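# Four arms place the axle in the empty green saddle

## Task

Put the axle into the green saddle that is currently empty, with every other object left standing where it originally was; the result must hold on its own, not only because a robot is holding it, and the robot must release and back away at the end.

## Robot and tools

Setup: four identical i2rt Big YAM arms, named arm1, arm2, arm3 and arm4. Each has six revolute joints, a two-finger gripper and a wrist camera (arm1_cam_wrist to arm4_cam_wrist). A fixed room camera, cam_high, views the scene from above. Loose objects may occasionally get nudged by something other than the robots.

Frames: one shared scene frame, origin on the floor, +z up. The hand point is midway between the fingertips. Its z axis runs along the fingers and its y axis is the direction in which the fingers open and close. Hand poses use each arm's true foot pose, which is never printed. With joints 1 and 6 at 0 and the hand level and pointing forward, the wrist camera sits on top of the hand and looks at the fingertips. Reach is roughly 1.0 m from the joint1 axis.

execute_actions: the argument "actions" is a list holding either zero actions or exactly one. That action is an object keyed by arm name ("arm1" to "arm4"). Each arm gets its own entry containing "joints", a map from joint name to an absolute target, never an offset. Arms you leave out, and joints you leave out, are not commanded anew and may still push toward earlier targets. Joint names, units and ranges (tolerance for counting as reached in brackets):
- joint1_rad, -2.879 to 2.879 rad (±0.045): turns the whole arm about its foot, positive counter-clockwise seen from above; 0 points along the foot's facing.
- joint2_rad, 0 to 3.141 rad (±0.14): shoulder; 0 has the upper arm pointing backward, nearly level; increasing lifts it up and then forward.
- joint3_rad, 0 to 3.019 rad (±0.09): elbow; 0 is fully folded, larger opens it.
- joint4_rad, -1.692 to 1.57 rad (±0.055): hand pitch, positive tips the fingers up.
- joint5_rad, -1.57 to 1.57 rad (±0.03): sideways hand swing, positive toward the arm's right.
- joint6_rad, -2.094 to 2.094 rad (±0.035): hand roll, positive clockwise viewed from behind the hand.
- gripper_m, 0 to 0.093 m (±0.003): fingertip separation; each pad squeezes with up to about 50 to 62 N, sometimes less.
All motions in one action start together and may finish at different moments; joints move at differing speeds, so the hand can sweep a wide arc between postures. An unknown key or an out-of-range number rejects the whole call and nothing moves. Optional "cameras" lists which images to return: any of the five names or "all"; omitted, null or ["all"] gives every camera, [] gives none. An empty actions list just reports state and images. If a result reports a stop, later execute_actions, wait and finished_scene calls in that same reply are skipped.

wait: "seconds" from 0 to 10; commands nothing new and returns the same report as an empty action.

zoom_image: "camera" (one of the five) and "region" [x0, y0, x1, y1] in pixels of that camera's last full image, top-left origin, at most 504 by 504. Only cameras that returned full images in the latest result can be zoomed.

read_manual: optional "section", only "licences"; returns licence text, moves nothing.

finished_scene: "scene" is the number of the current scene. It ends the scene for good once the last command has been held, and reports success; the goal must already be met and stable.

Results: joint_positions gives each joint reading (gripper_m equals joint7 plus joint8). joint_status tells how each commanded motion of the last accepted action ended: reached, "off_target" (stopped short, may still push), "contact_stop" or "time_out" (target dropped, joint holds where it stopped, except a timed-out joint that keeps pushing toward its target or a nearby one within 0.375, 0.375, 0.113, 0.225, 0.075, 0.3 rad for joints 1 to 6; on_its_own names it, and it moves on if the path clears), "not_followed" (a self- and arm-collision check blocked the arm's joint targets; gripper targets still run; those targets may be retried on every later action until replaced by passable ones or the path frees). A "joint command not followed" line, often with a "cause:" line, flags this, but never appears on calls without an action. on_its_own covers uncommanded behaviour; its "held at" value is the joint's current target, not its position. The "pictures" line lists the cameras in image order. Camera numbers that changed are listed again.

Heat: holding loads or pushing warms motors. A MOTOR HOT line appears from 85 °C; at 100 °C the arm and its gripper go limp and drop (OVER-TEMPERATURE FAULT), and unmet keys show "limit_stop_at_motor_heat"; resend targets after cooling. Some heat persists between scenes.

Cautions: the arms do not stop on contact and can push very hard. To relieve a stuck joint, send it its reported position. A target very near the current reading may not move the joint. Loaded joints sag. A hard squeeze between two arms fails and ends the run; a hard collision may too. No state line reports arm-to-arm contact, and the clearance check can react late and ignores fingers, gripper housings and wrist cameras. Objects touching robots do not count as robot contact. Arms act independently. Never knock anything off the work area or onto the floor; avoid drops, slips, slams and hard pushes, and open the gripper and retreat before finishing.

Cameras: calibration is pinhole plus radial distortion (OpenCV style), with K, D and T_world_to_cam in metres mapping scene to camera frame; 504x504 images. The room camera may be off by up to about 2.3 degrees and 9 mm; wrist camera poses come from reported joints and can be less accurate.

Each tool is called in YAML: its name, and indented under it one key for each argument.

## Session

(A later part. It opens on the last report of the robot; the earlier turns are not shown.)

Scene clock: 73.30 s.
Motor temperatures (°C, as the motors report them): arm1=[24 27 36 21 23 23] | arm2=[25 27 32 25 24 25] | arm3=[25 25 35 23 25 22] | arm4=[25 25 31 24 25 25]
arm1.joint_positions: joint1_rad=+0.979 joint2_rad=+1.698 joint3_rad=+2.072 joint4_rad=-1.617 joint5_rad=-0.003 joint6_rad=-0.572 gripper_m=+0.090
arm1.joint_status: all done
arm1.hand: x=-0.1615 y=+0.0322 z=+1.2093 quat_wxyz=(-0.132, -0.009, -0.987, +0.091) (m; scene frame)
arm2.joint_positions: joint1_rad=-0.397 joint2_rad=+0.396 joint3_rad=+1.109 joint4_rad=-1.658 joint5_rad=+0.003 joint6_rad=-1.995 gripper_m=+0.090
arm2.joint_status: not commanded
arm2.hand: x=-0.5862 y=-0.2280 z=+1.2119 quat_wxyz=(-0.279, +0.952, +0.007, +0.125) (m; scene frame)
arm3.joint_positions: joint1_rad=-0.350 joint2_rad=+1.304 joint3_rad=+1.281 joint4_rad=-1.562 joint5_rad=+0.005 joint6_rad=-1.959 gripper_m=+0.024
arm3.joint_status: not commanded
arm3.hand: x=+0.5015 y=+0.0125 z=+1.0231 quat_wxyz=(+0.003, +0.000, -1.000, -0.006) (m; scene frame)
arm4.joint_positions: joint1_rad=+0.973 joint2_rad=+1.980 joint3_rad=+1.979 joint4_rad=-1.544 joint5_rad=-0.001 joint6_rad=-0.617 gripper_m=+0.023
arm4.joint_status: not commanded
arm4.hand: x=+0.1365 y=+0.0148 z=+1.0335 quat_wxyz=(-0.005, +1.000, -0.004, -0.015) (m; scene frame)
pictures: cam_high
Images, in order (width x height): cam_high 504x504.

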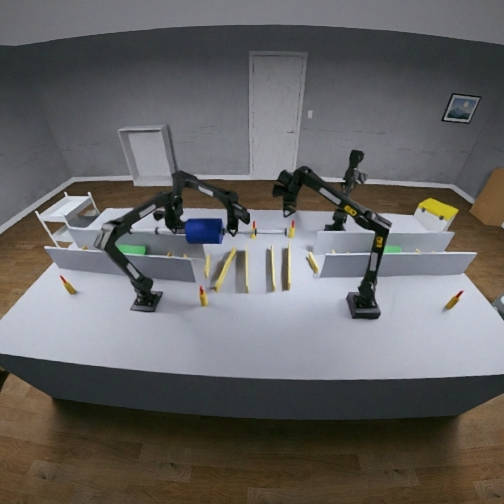

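execute_actions:
  actions:
    - {"arm3":{"joints":{"joint1_rad":0.056,"joint2_rad":1.11,"joint3_rad":1.22,"joint4_rad":-1.612,"joint6_rad":-1.53}},"arm4":{"joints":{"joint1_rad":0.76,"joint2_rad":1.708,"joint3_rad":1.682,"joint4_rad":-1.455,"joint6_rad":-0.805}},"arm1":{"joints":{"joint2_rad":1.2,"joint3_rad":1.7}}}
  cameras: []

execute_actions:
  actions:
    - {"arm3":{"joints":{"joint1_rad":0.484,"joint2_rad":1.215,"joint3_rad":1.345,"joint4_rad":-1.585,"joint6_rad":-1.08}},"arm4":{"joints":{"joint1_rad":0.518,"joint2_rad":1.498,"joint3_rad":1.412,"joint4_rad":-1.402,"joint6_rad":-1.028}}}
  cameras: []

execute_actions:
  actions:
    - {"arm3":{"joints":{"joint1_rad":0.778,"joint2_rad":1.43,"joint3_rad":1.562,"joint4_rad":-1.58,"joint6_rad":-0.77}},"arm4":{"joints":{"joint1_rad":0.202,"joint2_rad":1.366,"joint3_rad":1.268,"joint4_rad":-1.395,"joint6_rad":-1.328}}}
  cameras: []

execute_actions:
  actions:
    - {"arm3":{"joints":{"joint1_rad":0.962,"joint2_rad":1.725,"joint3_rad":1.938,"joint4_rad":-1.655,"joint6_rad":-0.58}},"arm4":{"joints":{"joint1_rad":-0.16,"joint2_rad":1.356,"joint3_rad":1.258,"joint6_rad":-1.683}}}
  cameras: ["arm3_cam_wrist","arm4_cam_wrist"]

Scene clock: 77.37 s.
Motor temperatures (°C, as the motors report them): arm1=[24 27 35 21 23 23] | arm2=[25 27 31 25 24 25] | arm3=[25 25 35 23 25 23] | arm4=[25 25 31 24 25 25]
arm1.joint_positions: joint1_rad=+0.979 joint2_rad=+1.202 joint3_rad=+1.691 joint4_rad=-1.616 joint5_rad=-0.003 joint6_rad=-0.572 gripper_m=+0.090
arm1.joint_status: all done
arm1.hand: x=-0.3107 y=+0.1335 z=+1.2715 quat_wxyz=(-0.179, -0.009, -0.976, +0.122) (m; scene frame)
arm2.joint_positions: joint1_rad=-0.397 joint2_rad=+0.396 joint3_rad=+1.109 joint4_rad=-1.658 joint5_rad=+0.003 joint6_rad=-1.995 gripper_m=+0.090
arm2.joint_status: not commanded
arm2.hand: x=-0.5862 y=-0.2280 z=+1.2119 quat_wxyz=(-0.279, +0.952, +0.007, +0.125) (m; scene frame)
arm3.joint_positions: joint1_rad=+0.057 joint2_rad=+1.137 joint3_rad=+1.186 joint4_rad=-1.620 joint5_rad=-0.011 joint6_rad=-1.537 gripper_m=+0.024
arm3.joint_status: all done
arm3.hand: x=+0.6487 y=+0.0448 z=+1.0385 quat_wxyz=(-0.003, -0.008, -1.000, +0.001) (m; scene frame)
arm4.joint_positions: joint1_rad=+0.755 joint2_rad=+1.751 joint3_rad=+1.656 joint4_rad=-1.473 joint5_rad=+0.006 joint6_rad=-0.818 gripper_m=+0.023
arm4.joint_status: all done
arm4.hand: x=+0.2850 y=+0.0523 z=+1.0363 quat_wxyz=(-0.002, +1.000, -0.012, -0.003) (m; scene frame)
pictures: none
No camera images: the call's "cameras" was empty. Leave "cameras" out to get every camera's image.

Scene clock: 79.80 s.
Motor temperatures (°C, as the motors report them): arm1=[24 27 35 21 23 23] | arm2=[25 27 31 25 24 25] | arm3=[25 25 36 23 25 23] | arm4=[25 25 31 24 25 25]
arm1.joint_positions: joint1_rad=+0.979 joint2_rad=+1.202 joint3_rad=+1.691 joint4_rad=-1.616 joint5_rad=-0.003 joint6_rad=-0.572 gripper_m=+0.090
arm1.joint_status: not commanded
arm1.hand: x=-0.3107 y=+0.1335 z=+1.2715 quat_wxyz=(-0.179, -0.009, -0.976, +0.122) (m; scene frame)
arm2.joint_positions: joint1_rad=-0.397 joint2_rad=+0.396 joint3_rad=+1.109 joint4_rad=-1.658 joint5_rad=+0.003 joint6_rad=-1.995 gripper_m=+0.090
arm2.joint_status: not commanded
arm2.hand: x=-0.5862 y=-0.2280 z=+1.2119 quat_wxyz=(-0.279, +0.952, +0.007, +0.125) (m; scene frame)
arm3.joint_positions: joint1_rad=+0.484 joint2_rad=+1.249 joint3_rad=+1.250 joint4_rad=-1.586 joint5_rad=-0.008 joint6_rad=-1.089 gripper_m=+0.024
arm3.joint_status: joint3_rad time_out (moved +0.064 of +0.159); the others done
arm3.on_its_own: joint3_rad reads +1.250 and still pushes toward +1.345 since a time_out
arm3.hand: x=+0.7908 y=+0.0393 z=+1.0278 quat_wxyz=(+0.003, -0.019, -1.000, -0.007) (m; scene frame)
arm4.joint_positions: joint1_rad=+0.511 joint2_rad=+1.539 joint3_rad=+1.385 joint4_rad=-1.401 joint5_rad=+0.001 joint6_rad=-1.038 gripper_m=+0.023
arm4.joint_status: all done
arm4.hand: x=+0.4284 y=+0.0569 z=+1.0330 quat_wxyz=(-0.006, +1.000, -0.024, -0.007) (m; scene frame)
pictures: none
No camera images: the call's "cameras" was empty. Leave "cameras" out to get every camera's image.

not run: a stop came earlier in this reply.

not run: a stop came earlier in this reply.

execute_actions:
  actions:
    - {"arm3":{"joints":{"joint1_rad":0.778,"joint2_rad":1.43,"joint3_rad":1.575,"joint4_rad":-1.58,"joint6_rad":-0.77}},"arm4":{"joints":{"joint1_rad":0.202,"joint2_rad":1.366,"joint3_rad":1.262,"joint4_rad":-1.395,"joint6_rad":-1.328}}}
  cameras: []

execute_actions:
  actions:
    - {"arm3":{"joints":{"joint1_rad":0.962,"joint2_rad":1.725,"joint3_rad":1.95,"joint4_rad":-1.655,"joint6_rad":-0.58}},"arm4":{"joints":{"joint1_rad":-0.16,"joint2_rad":1.356,"joint3_rad":1.25,"joint6_rad":-1.683}}}
  cameras: ["arm3_cam_wrist","arm4_cam_wrist"]

Scene clock: 83.03 s.
Motor temperatures (°C, as the motors report them): arm1=[24 26 35 21 23 23] | arm2=[25 27 31 25 24 25] | arm3=[25 26 37 23 25 23] | arm4=[25 25 30 24 25 25]
arm1.joint_positions: joint1_rad=+0.979 joint2_rad=+1.202 joint3_rad=+1.691 joint4_rad=-1.616 joint5_rad=-0.003 joint6_rad=-0.572 gripper_m=+0.090
arm1.joint_status: not commanded
arm1.hand: x=-0.3107 y=+0.1335 z=+1.2715 quat_wxyz=(-0.179, -0.009, -0.976, +0.122) (m; scene frame)
arm2.joint_positions: joint1_rad=-0.397 joint2_rad=+0.396 joint3_rad=+1.109 joint4_rad=-1.658 joint5_rad=+0.003 joint6_rad=-1.995 gripper_m=+0.090
arm2.joint_status: not commanded
arm2.hand: x=-0.5862 y=-0.2280 z=+1.2119 quat_wxyz=(-0.279, +0.952, +0.007, +0.125) (m; scene frame)
arm3.joint_positions: joint1_rad=+0.782 joint2_rad=+1.479 joint3_rad=+1.474 joint4_rad=-1.577 joint5_rad=-0.004 joint6_rad=-0.788 gripper_m=+0.024
arm3.joint_status: joint3_rad time_out (moved +0.224 of +0.325); the others done
arm3.on_its_own: joint3_rad reads +1.474 and still pushes toward +1.575 since a time_out
arm3.hand: x=+0.9352 y=+0.0311 z=+1.0270 quat_wxyz=(+0.006, -0.020, -1.000, -0.005) (m; scene frame)
arm4.joint_positions: joint1_rad=+0.194 joint2_rad=+1.401 joint3_rad=+1.237 joint4_rad=-1.398 joint5_rad=+0.000 joint6_rad=-1.355 gripper_m=+0.023
arm4.joint_status: all done
arm4.hand: x=+0.5746 y=+0.0488 z=+1.0322 quat_wxyz=(-0.003, +1.000, -0.024, -0.005) (m; scene frame)
pictures: none
No camera images: the call's "cameras" was empty. Leave "cameras" out to get every camera's image.

not run: a stop came earlier in this reply.

execute_actions:
  actions:
    - {"arm3":{"joints":{"joint1_rad":0.957,"joint2_rad":1.72,"joint3_rad":1.955,"joint4_rad":-1.655,"joint6_rad":-0.58}},"arm4":{"joints":{"joint1_rad":-0.152,"joint2_rad":1.365,"joint3_rad":1.25,"joint6_rad":-1.675}}}
  cameras: ["arm3_cam_wrist","arm4_cam_wrist"]

Scene clock: 86.13 s.
Motor temperatures (°C, as the motors report them): arm1=[24 26 34 21 23 23] | arm2=[25 27 31 25 24 25] | arm3=[25 26 38 23 25 23] | arm4=[25 25 30 24 25 25]
arm1.joint_positions: joint1_rad=+0.979 joint2_rad=+1.202 joint3_rad=+1.691 joint4_rad=-1.616 joint5_rad=-0.003 joint6_rad=-0.572 gripper_m=+0.090
arm1.joint_status: not commanded
arm1.hand: x=-0.3107 y=+0.1335 z=+1.2715 quat_wxyz=(-0.179, -0.009, -0.976, +0.122) (m; scene frame)
arm2.joint_positions: joint1_rad=-0.397 joint2_rad=+0.396 joint3_rad=+1.109 joint4_rad=-1.658 joint5_rad=+0.003 joint6_rad=-1.995 gripper_m=+0.090
arm2.joint_status: not commanded
arm2.hand: x=-0.5862 y=-0.2280 z=+1.2119 quat_wxyz=(-0.279, +0.952, +0.007, +0.125) (m; scene frame)
arm3.joint_positions: joint1_rad=+0.958 joint2_rad=+1.779 joint3_rad=+1.846 joint4_rad=-1.642 joint5_rad=-0.001 joint6_rad=-0.594 gripper_m=+0.024
arm3.joint_status: joint3_rad time_out (moved +0.372 of +0.481); the others done
arm3.on_its_own: joint3_rad reads +1.846 and still pushes toward +1.955 since a time_out
arm3.hand: x=+1.0758 y=+0.0186 z=+1.0268 quat_wxyz=(+0.005, -0.029, -1.000, -0.001) (m; scene frame)
arm4.joint_positions: joint1_rad=-0.158 joint2_rad=+1.401 joint3_rad=+1.225 joint4_rad=-1.396 joint5_rad=+0.006 joint6_rad=-1.689 gripper_m=+0.023
arm4.joint_status: all done
arm4.hand: x=+0.7164 y=+0.0440 z=+1.0266 quat_wxyz=(+0.002, +0.999, -0.033, -0.001) (m; scene frame)
pictures: arm3_cam_wrist, arm4_cam_wrist
camera_calibration (this result's frames):
arm3_cam_wrist: T_world_to_cam=[[-0.0710715, -0.997418, 0.0103271, 0.0818822], [-0.801344, 0.0632591, 0.59485, 0.250677], [-0.593967, 0.0340014, -0.80377, 1.58549], [0, 0, 0, 1]] pos_world=[1.14843, 0.0119043, 1.12441]
arm4_cam_wrist: T_world_to_cam=[[0.074228, 0.99724, -0.00151546, -0.0906162], [0.815345, -0.0598138, 0.575877, -1.16526], [0.574197, -0.0439818, -0.817535, 0.552701], [0, 0, 0, 1]] pos_world=[0.639454, 0.0449765, 1.12276]
Images, in order (width x height): arm3_cam_wrist 504x504, arm4_cam_wrist 504x504.

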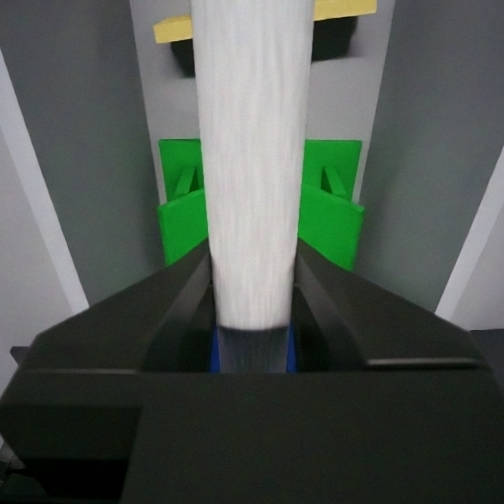

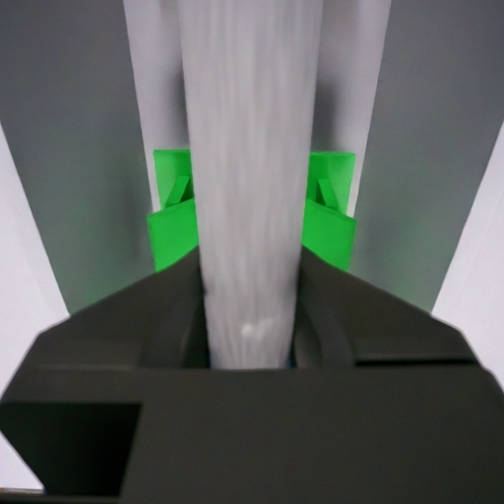

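execute_actions:
  actions:
    - {"arm3":{"joints":{"joint2_rad":1.76,"joint3_rad":1.72,"joint4_rad":-1.44,"joint6_rad":-0.57}},"arm4":{"joints":{"joint1_rad":-0.182,"joint2_rad":1.445,"joint3_rad":1.1,"joint4_rad":-1.163,"joint6_rad":-1.69}}}
  cameras: []

execute_actions:
  actions:
    - {"arm3":{"joints":{"joint2_rad":1.785,"joint3_rad":1.625,"joint4_rad":-1.318}},"arm4":{"joints":{"joint2_rad":1.505,"joint3_rad":1.028,"joint4_rad":-1.025}}}
  cameras: ["arm3_cam_wrist","arm4_cam_wrist"]

Scene clock: 88.60 s.
Motor temperatures (°C, as the motors report them): arm1=[24 26 34 21 23 23] | arm2=[25 27 31 25 24 25] | arm3=[25 26 38 23 25 23] | arm4=[25 25 30 24 25 25]
arm1.joint_positions: joint1_rad=+0.979 joint2_rad=+1.202 joint3_rad=+1.691 joint4_rad=-1.616 joint5_rad=-0.003 joint6_rad=-0.572 gripper_m=+0.090
arm1.joint_status: not commanded
arm1.hand: x=-0.3107 y=+0.1335 z=+1.2715 quat_wxyz=(-0.179, -0.009, -0.976, +0.122) (m; scene frame)
arm2.joint_positions: joint1_rad=-0.397 joint2_rad=+0.396 joint3_rad=+1.109 joint4_rad=-1.658 joint5_rad=+0.003 joint6_rad=-1.995 gripper_m=+0.090
arm2.joint_status: not commanded
arm2.hand: x=-0.5862 y=-0.2280 z=+1.2119 quat_wxyz=(-0.279, +0.952, +0.007, +0.125) (m; scene frame)
arm3.joint_positions: joint1_rad=+0.958 joint2_rad=+1.827 joint3_rad=+1.684 joint4_rad=-1.450 joint5_rad=-0.004 joint6_rad=-0.582 gripper_m=+0.024
arm3.joint_status: all done
arm3.hand: x=+1.0831 y=+0.0129 z=+0.9400 quat_wxyz=(+0.011, -0.035, -0.999, -0.007) (m; scene frame)
arm4.joint_positions: joint1_rad=-0.180 joint2_rad=+1.474 joint3_rad=+1.075 joint4_rad=-1.174 joint5_rad=-0.001 joint6_rad=-1.699 gripper_m=+0.023
arm4.joint_status: all done
arm4.hand: x=+0.7241 y=+0.0460 z=+0.9437 quat_wxyz=(+0.002, +0.999, -0.039, -0.005) (m; scene frame)
pictures: none
No camera images: the call's "cameras" was empty. Leave "cameras" out to get every camera's image.

Scene clock: 89.53 s.
Motor temperatures (°C, as the motors report them): arm1=[24 26 34 21 23 23] | arm2=[25 27 31 25 24 25] | arm3=[25 26 38 23 25 23] | arm4=[25 25 30 24 25 25]
arm1.joint_positions: joint1_rad=+0.979 joint2_rad=+1.202 joint3_rad=+1.691 joint4_rad=-1.616 joint5_rad=-0.003 joint6_rad=-0.572 gripper_m=+0.090
arm1.joint_status: not commanded
arm1.hand: x=-0.3107 y=+0.1335 z=+1.2715 quat_wxyz=(-0.179, -0.009, -0.976, +0.122) (m; scene frame)
arm2.joint_positions: joint1_rad=-0.397 joint2_rad=+0.396 joint3_rad=+1.109 joint4_rad=-1.658 joint5_rad=+0.003 joint6_rad=-1.995 gripper_m=+0.090
arm2.joint_status: not commanded
arm2.hand: x=-0.5862 y=-0.2280 z=+1.2119 quat_wxyz=(-0.279, +0.952, +0.007, +0.125) (m; scene frame)
arm3.joint_positions: joint1_rad=+0.958 joint2_rad=+1.838 joint3_rad=+1.596 joint4_rad=-1.328 joint5_rad=-0.004 joint6_rad=-0.581 gripper_m=+0.024
arm3.joint_status: all done
arm3.hand: x=+1.0846 y=+0.0115 z=+0.9005 quat_wxyz=(+0.002, -0.036, -0.999, -0.001) (m; scene frame)
arm4.joint_positions: joint1_rad=-0.181 joint2_rad=+1.535 joint3_rad=+1.005 joint4_rad=-1.040 joint5_rad=+0.007 joint6_rad=-1.697 gripper_m=+0.023
arm4.joint_status: all done
arm4.hand: x=+0.7256 y=+0.0470 z=+0.8963 quat_wxyz=(+0.002, +0.999, -0.040, -0.001) (m; scene frame)
pictures: arm3_cam_wrist, arm4_cam_wrist
camera_calibration (this result's frames):
arm3_cam_wrist: T_world_to_cam=[[-0.0848198, -0.996344, 0.0102259, 0.091795], [-0.803954, 0.074497, 0.590006, 0.340389], [-0.588611, 0.0418231, -0.807334, 1.48672], [0, 0, 0, 1]] pos_world=[1.15654, 0.00392226, 0.998508]
arm4_cam_wrist: T_world_to_cam=[[0.0883017, 0.996094, -0.000345621, -0.105719], [0.81337, -0.0719033, 0.577285, -1.09682], [0.575005, -0.0512564, -0.816542, 0.439854], [0, 0, 0, 1]] pos_world=[0.648535, 0.0489862, 0.992299]
Images, in order (width x height): arm3_cam_wrist 504x504, arm4_cam_wrist 504x504.

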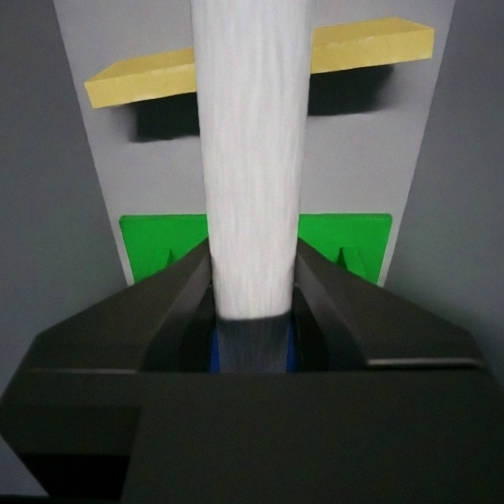

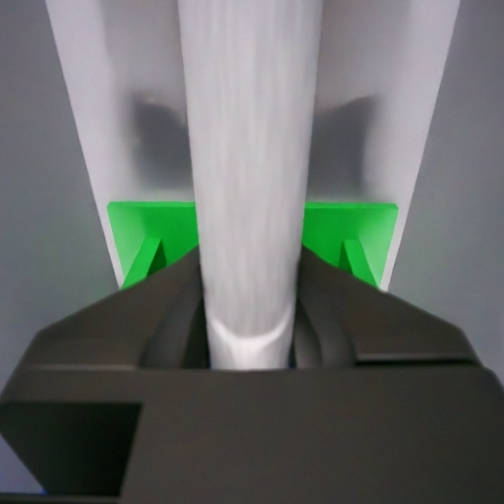

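Good. Final lower.

execute_actions:
  actions:
    - {"arm3":{"joints":{"joint2_rad":1.80,"joint3_rad":1.575,"joint4_rad":-1.265}},"arm4":{"joints":{"joint2_rad":1.54,"joint3_rad":0.993,"joint4_rad":-0.96}}}
  cameras: []

execute_actions:
  actions:
    - {"arm3":{"joints":{"joint2_rad":1.835,"joint3_rad":1.55}},"arm4":{"joints":{"joint2_rad":1.565,"joint3_rad":0.97}}}
  cameras: []

Scene clock: 90.83 s.
Motor temperatures (°C, as the motors report them): arm1=[24 26 34 21 23 23] | arm2=[25 27 31 25 24 25] | arm3=[25 26 38 23 25 23] | arm4=[25 25 30 24 25 25]
arm1.joint_positions: joint1_rad=+0.979 joint2_rad=+1.202 joint3_rad=+1.691 joint4_rad=-1.616 joint5_rad=-0.003 joint6_rad=-0.572 gripper_m=+0.090
arm1.joint_status: not commanded
arm1.hand: x=-0.3107 y=+0.1335 z=+1.2715 quat_wxyz=(-0.179, -0.009, -0.976, +0.122) (m; scene frame)
arm2.joint_positions: joint1_rad=-0.397 joint2_rad=+0.396 joint3_rad=+1.109 joint4_rad=-1.658 joint5_rad=+0.003 joint6_rad=-1.995 gripper_m=+0.090
arm2.joint_status: not commanded
arm2.hand: x=-0.5862 y=-0.2280 z=+1.2119 quat_wxyz=(-0.279, +0.952, +0.007, +0.125) (m; scene frame)
arm3.joint_positions: joint1_rad=+0.958 joint2_rad=+1.845 joint3_rad=+1.553 joint4_rad=-1.272 joint5_rad=-0.005 joint6_rad=-0.582 gripper_m=+0.024
arm3.joint_status: all done
arm3.hand: x=+1.0837 y=+0.0123 z=+0.8808 quat_wxyz=(-0.001, -0.035, -0.999, +0.001) (m; scene frame)
arm4.joint_positions: joint1_rad=-0.180 joint2_rad=+1.562 joint3_rad=+0.974 joint4_rad=-0.977 joint5_rad=+0.005 joint6_rad=-1.699 gripper_m=+0.023
arm4.joint_status: all done
arm4.hand: x=+0.7248 y=+0.0471 z=+0.8760 quat_wxyz=(-0.001, +0.999, -0.039, -0.001) (m; scene frame)
pictures: none
No camera images: the call's "cameras" was empty. Leave "cameras" out to get every camera's image.

Scene clock: 91.40 s.
Motor temperatures (°C, as the motors report them): arm1=[24 26 34 21 23 23] | arm2=[25 27 31 25 24 25] | arm3=[25 27 37 23 25 23] | arm4=[25 25 30 24 25 25]
arm1.joint_positions: joint1_rad=+0.979 joint2_rad=+1.202 joint3_rad=+1.691 joint4_rad=-1.616 joint5_rad=-0.003 joint6_rad=-0.572 gripper_m=+0.090
arm1.joint_status: not commanded
arm1.hand: x=-0.3107 y=+0.1335 z=+1.2715 quat_wxyz=(-0.179, -0.009, -0.976, +0.122) (m; scene frame)
arm2.joint_positions: joint1_rad=-0.397 joint2_rad=+0.396 joint3_rad=+1.109 joint4_rad=-1.658 joint5_rad=+0.003 joint6_rad=-1.995 gripper_m=+0.090
arm2.joint_status: not commanded
arm2.hand: x=-0.5862 y=-0.2280 z=+1.2119 quat_wxyz=(-0.279, +0.952, +0.007, +0.125) (m; scene frame)
arm3.joint_positions: joint1_rad=+0.955 joint2_rad=+1.851 joint3_rad=+1.546 joint4_rad=-1.264 joint5_rad=-0.003 joint6_rad=-0.587 gripper_m=+0.024
arm3.joint_status: all done
arm3.hand: x=+1.0824 y=+0.0113 z=+0.8756 quat_wxyz=(+0.001, -0.034, -0.999, +0.000) (m; scene frame)
arm4.joint_positions: joint1_rad=-0.179 joint2_rad=+1.568 joint3_rad=+0.963 joint4_rad=-0.971 joint5_rad=+0.006 joint6_rad=-1.702 gripper_m=+0.023
arm4.joint_status: all done
arm4.hand: x=+0.7237 y=+0.0432 z=+0.8704 quat_wxyz=(+0.004, +0.999, -0.037, -0.002) (m; scene frame)
pictures: none
No camera images: the call's "cameras" was empty. Leave "cameras" out to get every camera's image.

Seated.

execute_actions:
  actions:
    - {"arm3":{"joints":{"gripper_m":0.07}},"arm4":{"joints":{"gripper_m":0.07}}}
  cameras: []

execute_actions:
  actions:
    - {"arm3":{"joints":{"joint2_rad":1.8,"joint3_rad":1.725,"joint4_rad":-1.455}},"arm4":{"joints":{"joint2_rad":1.47,"joint3_rad":1.11,"joint4_rad":-1.18}}}
  cameras: []

execute_actions:
  actions:
    - {"arm3":{"joints":{"joint2_rad":1.72,"joint3_rad":1.97,"joint4_rad":-1.67}},"arm4":{"joints":{"joint2_rad":1.38,"joint3_rad":1.45,"joint4_rad":-1.6}}}
  cameras: ["arm3_cam_wrist","arm4_cam_wrist","cam_high"]

Scene clock: 93.07 s.
Motor temperatures (°C, as the motors report them): arm1=[24 26 34 21 23 23] | arm2=[25 27 31 25 24 25] | arm3=[25 27 37 23 25 23] | arm4=[25 25 30 24 25 25]
arm1.joint_positions: joint1_rad=+0.979 joint2_rad=+1.202 joint3_rad=+1.691 joint4_rad=-1.616 joint5_rad=-0.003 joint6_rad=-0.572 gripper_m=+0.090
arm1.joint_status: not commanded
arm1.hand: x=-0.3107 y=+0.1335 z=+1.2715 quat_wxyz=(-0.179, -0.009, -0.976, +0.122) (m; scene frame)
arm2.joint_positions: joint1_rad=-0.397 joint2_rad=+0.396 joint3_rad=+1.109 joint4_rad=-1.658 joint5_rad=+0.003 joint6_rad=-1.995 gripper_m=+0.090
arm2.joint_status: not commanded
arm2.hand: x=-0.5862 y=-0.2280 z=+1.2119 quat_wxyz=(-0.279, +0.952, +0.007, +0.125) (m; scene frame)
arm3.joint_positions: joint1_rad=+0.955 joint2_rad=+1.851 joint3_rad=+1.546 joint4_rad=-1.264 joint5_rad=-0.003 joint6_rad=-0.581 gripper_m=+0.070
arm3.joint_status: all done
arm3.hand: x=+1.0824 y=+0.0113 z=+0.8756 quat_wxyz=(+0.001, -0.037, -0.999, +0.000) (m; scene frame)
arm4.joint_positions: joint1_rad=-0.179 joint2_rad=+1.568 joint3_rad=+0.963 joint4_rad=-0.971 joint5_rad=+0.003 joint6_rad=-1.699 gripper_m=+0.070
arm4.joint_status: all done
arm4.hand: x=+0.7232 y=+0.0433 z=+0.8704 quat_wxyz=(+0.004, +0.999, -0.039, -0.003) (m; scene frame)
pictures: none
No camera images: the call's "cameras" was empty. Leave "cameras" out to get every camera's image.

Scene clock: 94.03 s.
Motor temperatures (°C, as the motors report them): arm1=[24 26 34 21 23 23] | arm2=[25 26 31 25 24 25] | arm3=[25 27 37 23 25 23] | arm4=[25 25 30 24 25 25]
arm1.joint_positions: joint1_rad=+0.979 joint2_rad=+1.202 joint3_rad=+1.691 joint4_rad=-1.616 joint5_rad=-0.003 joint6_rad=-0.572 gripper_m=+0.090
arm1.joint_status: not commanded
arm1.hand: x=-0.3107 y=+0.1335 z=+1.2715 quat_wxyz=(-0.179, -0.009, -0.976, +0.122) (m; scene frame)
arm2.joint_positions: joint1_rad=-0.397 joint2_rad=+0.396 joint3_rad=+1.109 joint4_rad=-1.658 joint5_rad=+0.003 joint6_rad=-1.995 gripper_m=+0.090
arm2.joint_status: not commanded
arm2.hand: x=-0.5862 y=-0.2280 z=+1.2119 quat_wxyz=(-0.279, +0.952, +0.007, +0.125) (m; scene frame)
arm3.joint_positions: joint1_rad=+0.955 joint2_rad=+1.817 joint3_rad=+1.672 joint4_rad=-1.442 joint5_rad=-0.003 joint6_rad=-0.581 gripper_m=+0.070
arm3.joint_status: all done
arm3.hand: x=+1.0807 y=+0.0130 z=+0.9406 quat_wxyz=(+0.008, -0.037, -0.999, -0.005) (m; scene frame)
arm4.joint_positions: joint1_rad=-0.179 joint2_rad=+1.469 joint3_rad=+1.077 joint4_rad=-1.168 joint5_rad=+0.003 joint6_rad=-1.698 gripper_m=+0.070
arm4.joint_status: all done
arm4.hand: x=+0.7248 y=+0.0480 z=+0.9461 quat_wxyz=(-0.004, +0.999, -0.039, -0.002) (m; scene frame)
pictures: none
No camera images: the call's "cameras" was empty. Leave "cameras" out to get every camera's image.

Scene clock: 95.20 s.
Motor temperatures (°C, as the motors report them): arm1=[24 26 34 21 23 23] | arm2=[25 26 31 25 24 25] | arm3=[25 27 37 23 25 23] | arm4=[25 25 30 24 25 25]
arm1.joint_positions: joint1_rad=+0.979 joint2_rad=+1.202 joint3_rad=+1.691 joint4_rad=-1.616 joint5_rad=-0.003 joint6_rad=-0.572 gripper_m=+0.090
arm1.joint_status: not commanded
arm1.hand: x=-0.3107 y=+0.1335 z=+1.2715 quat_wxyz=(-0.179, -0.009, -0.976, +0.122) (m; scene frame)
arm2.joint_positions: joint1_rad=-0.397 joint2_rad=+0.396 joint3_rad=+1.109 joint4_rad=-1.658 joint5_rad=+0.003 joint6_rad=-1.995 gripper_m=+0.090
arm2.joint_status: not commanded
arm2.hand: x=-0.5862 y=-0.2280 z=+1.2119 quat_wxyz=(-0.279, +0.952, +0.007, +0.125) (m; scene frame)
arm3.joint_positions: joint1_rad=+0.955 joint2_rad=+1.711 joint3_rad=+1.929 joint4_rad=-1.656 joint5_rad=-0.003 joint6_rad=-0.581 gripper_m=+0.070
arm3.joint_status: all done
arm3.hand: x=+1.0761 y=+0.0175 z=+1.0953 quat_wxyz=(-0.052, -0.037, -0.997, +0.038) (m; scene frame)
arm4.joint_positions: joint1_rad=-0.179 joint2_rad=+1.373 joint3_rad=+1.411 joint4_rad=-1.588 joint5_rad=+0.003 joint6_rad=-1.698 gripper_m=+0.070
arm4.joint_status: all done
arm4.hand: x=+0.7250 y=+0.0428 z=+1.1078 quat_wxyz=(-0.008, +0.999, -0.039, -0.001) (m; scene frame)
pictures: arm3_cam_wrist, arm4_cam_wrist, cam_high
camera_calibration (this result's frames):
arm3_cam_wrist: T_world_to_cam=[[-0.0913124, -0.99246, 0.0817576, 0.0235725], [-0.860634, 0.119952, 0.494894, 0.382594], [-0.500969, -0.0251735, -0.865099, 1.60886], [0, 0, 0, 1]] pos_world=[1.13742, 0.0180023, 1.20055]
arm4_cam_wrist: T_world_to_cam=[[0.0861519, 0.996076, 0.0202393, -0.122673], [0.813519, -0.0820604, 0.575719, -1.21669], [0.575121, -0.0331342, -0.817397, 0.612738], [0, 0, 0, 1]] pos_world=[0.64797, 0.0426523, 1.2038]
Images, in order (width x height): arm3_cam_wrist 504x504, arm4_cam_wrist 504x504, cam_high 504x504.

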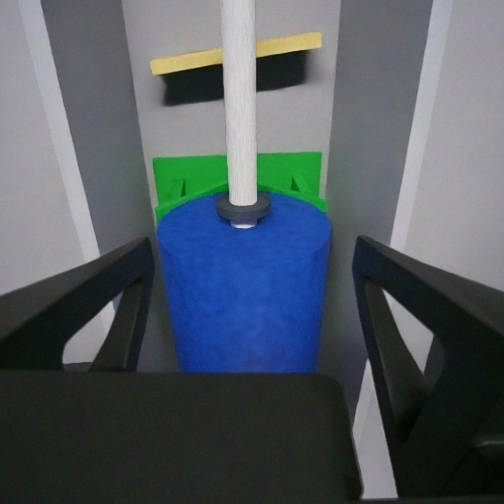

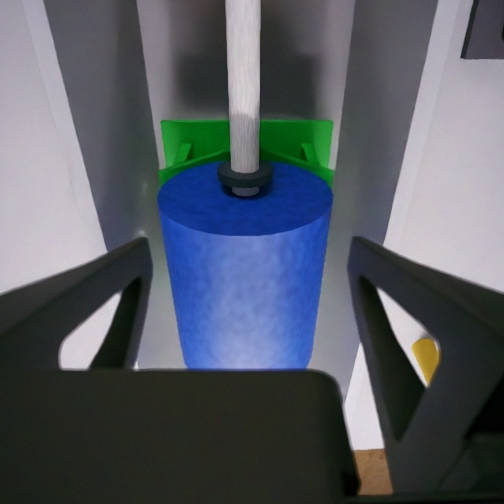

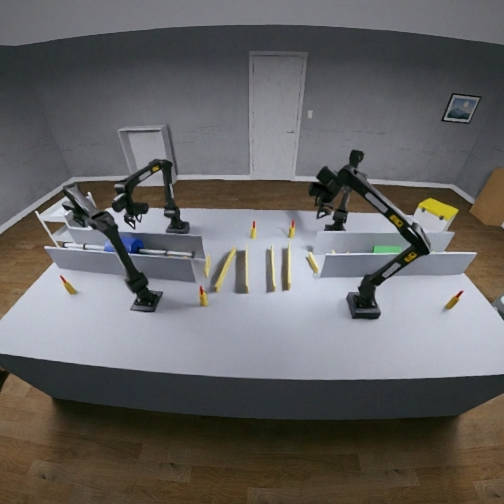

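finished_scene:
  scene: 2

The scene is finished: the task was done.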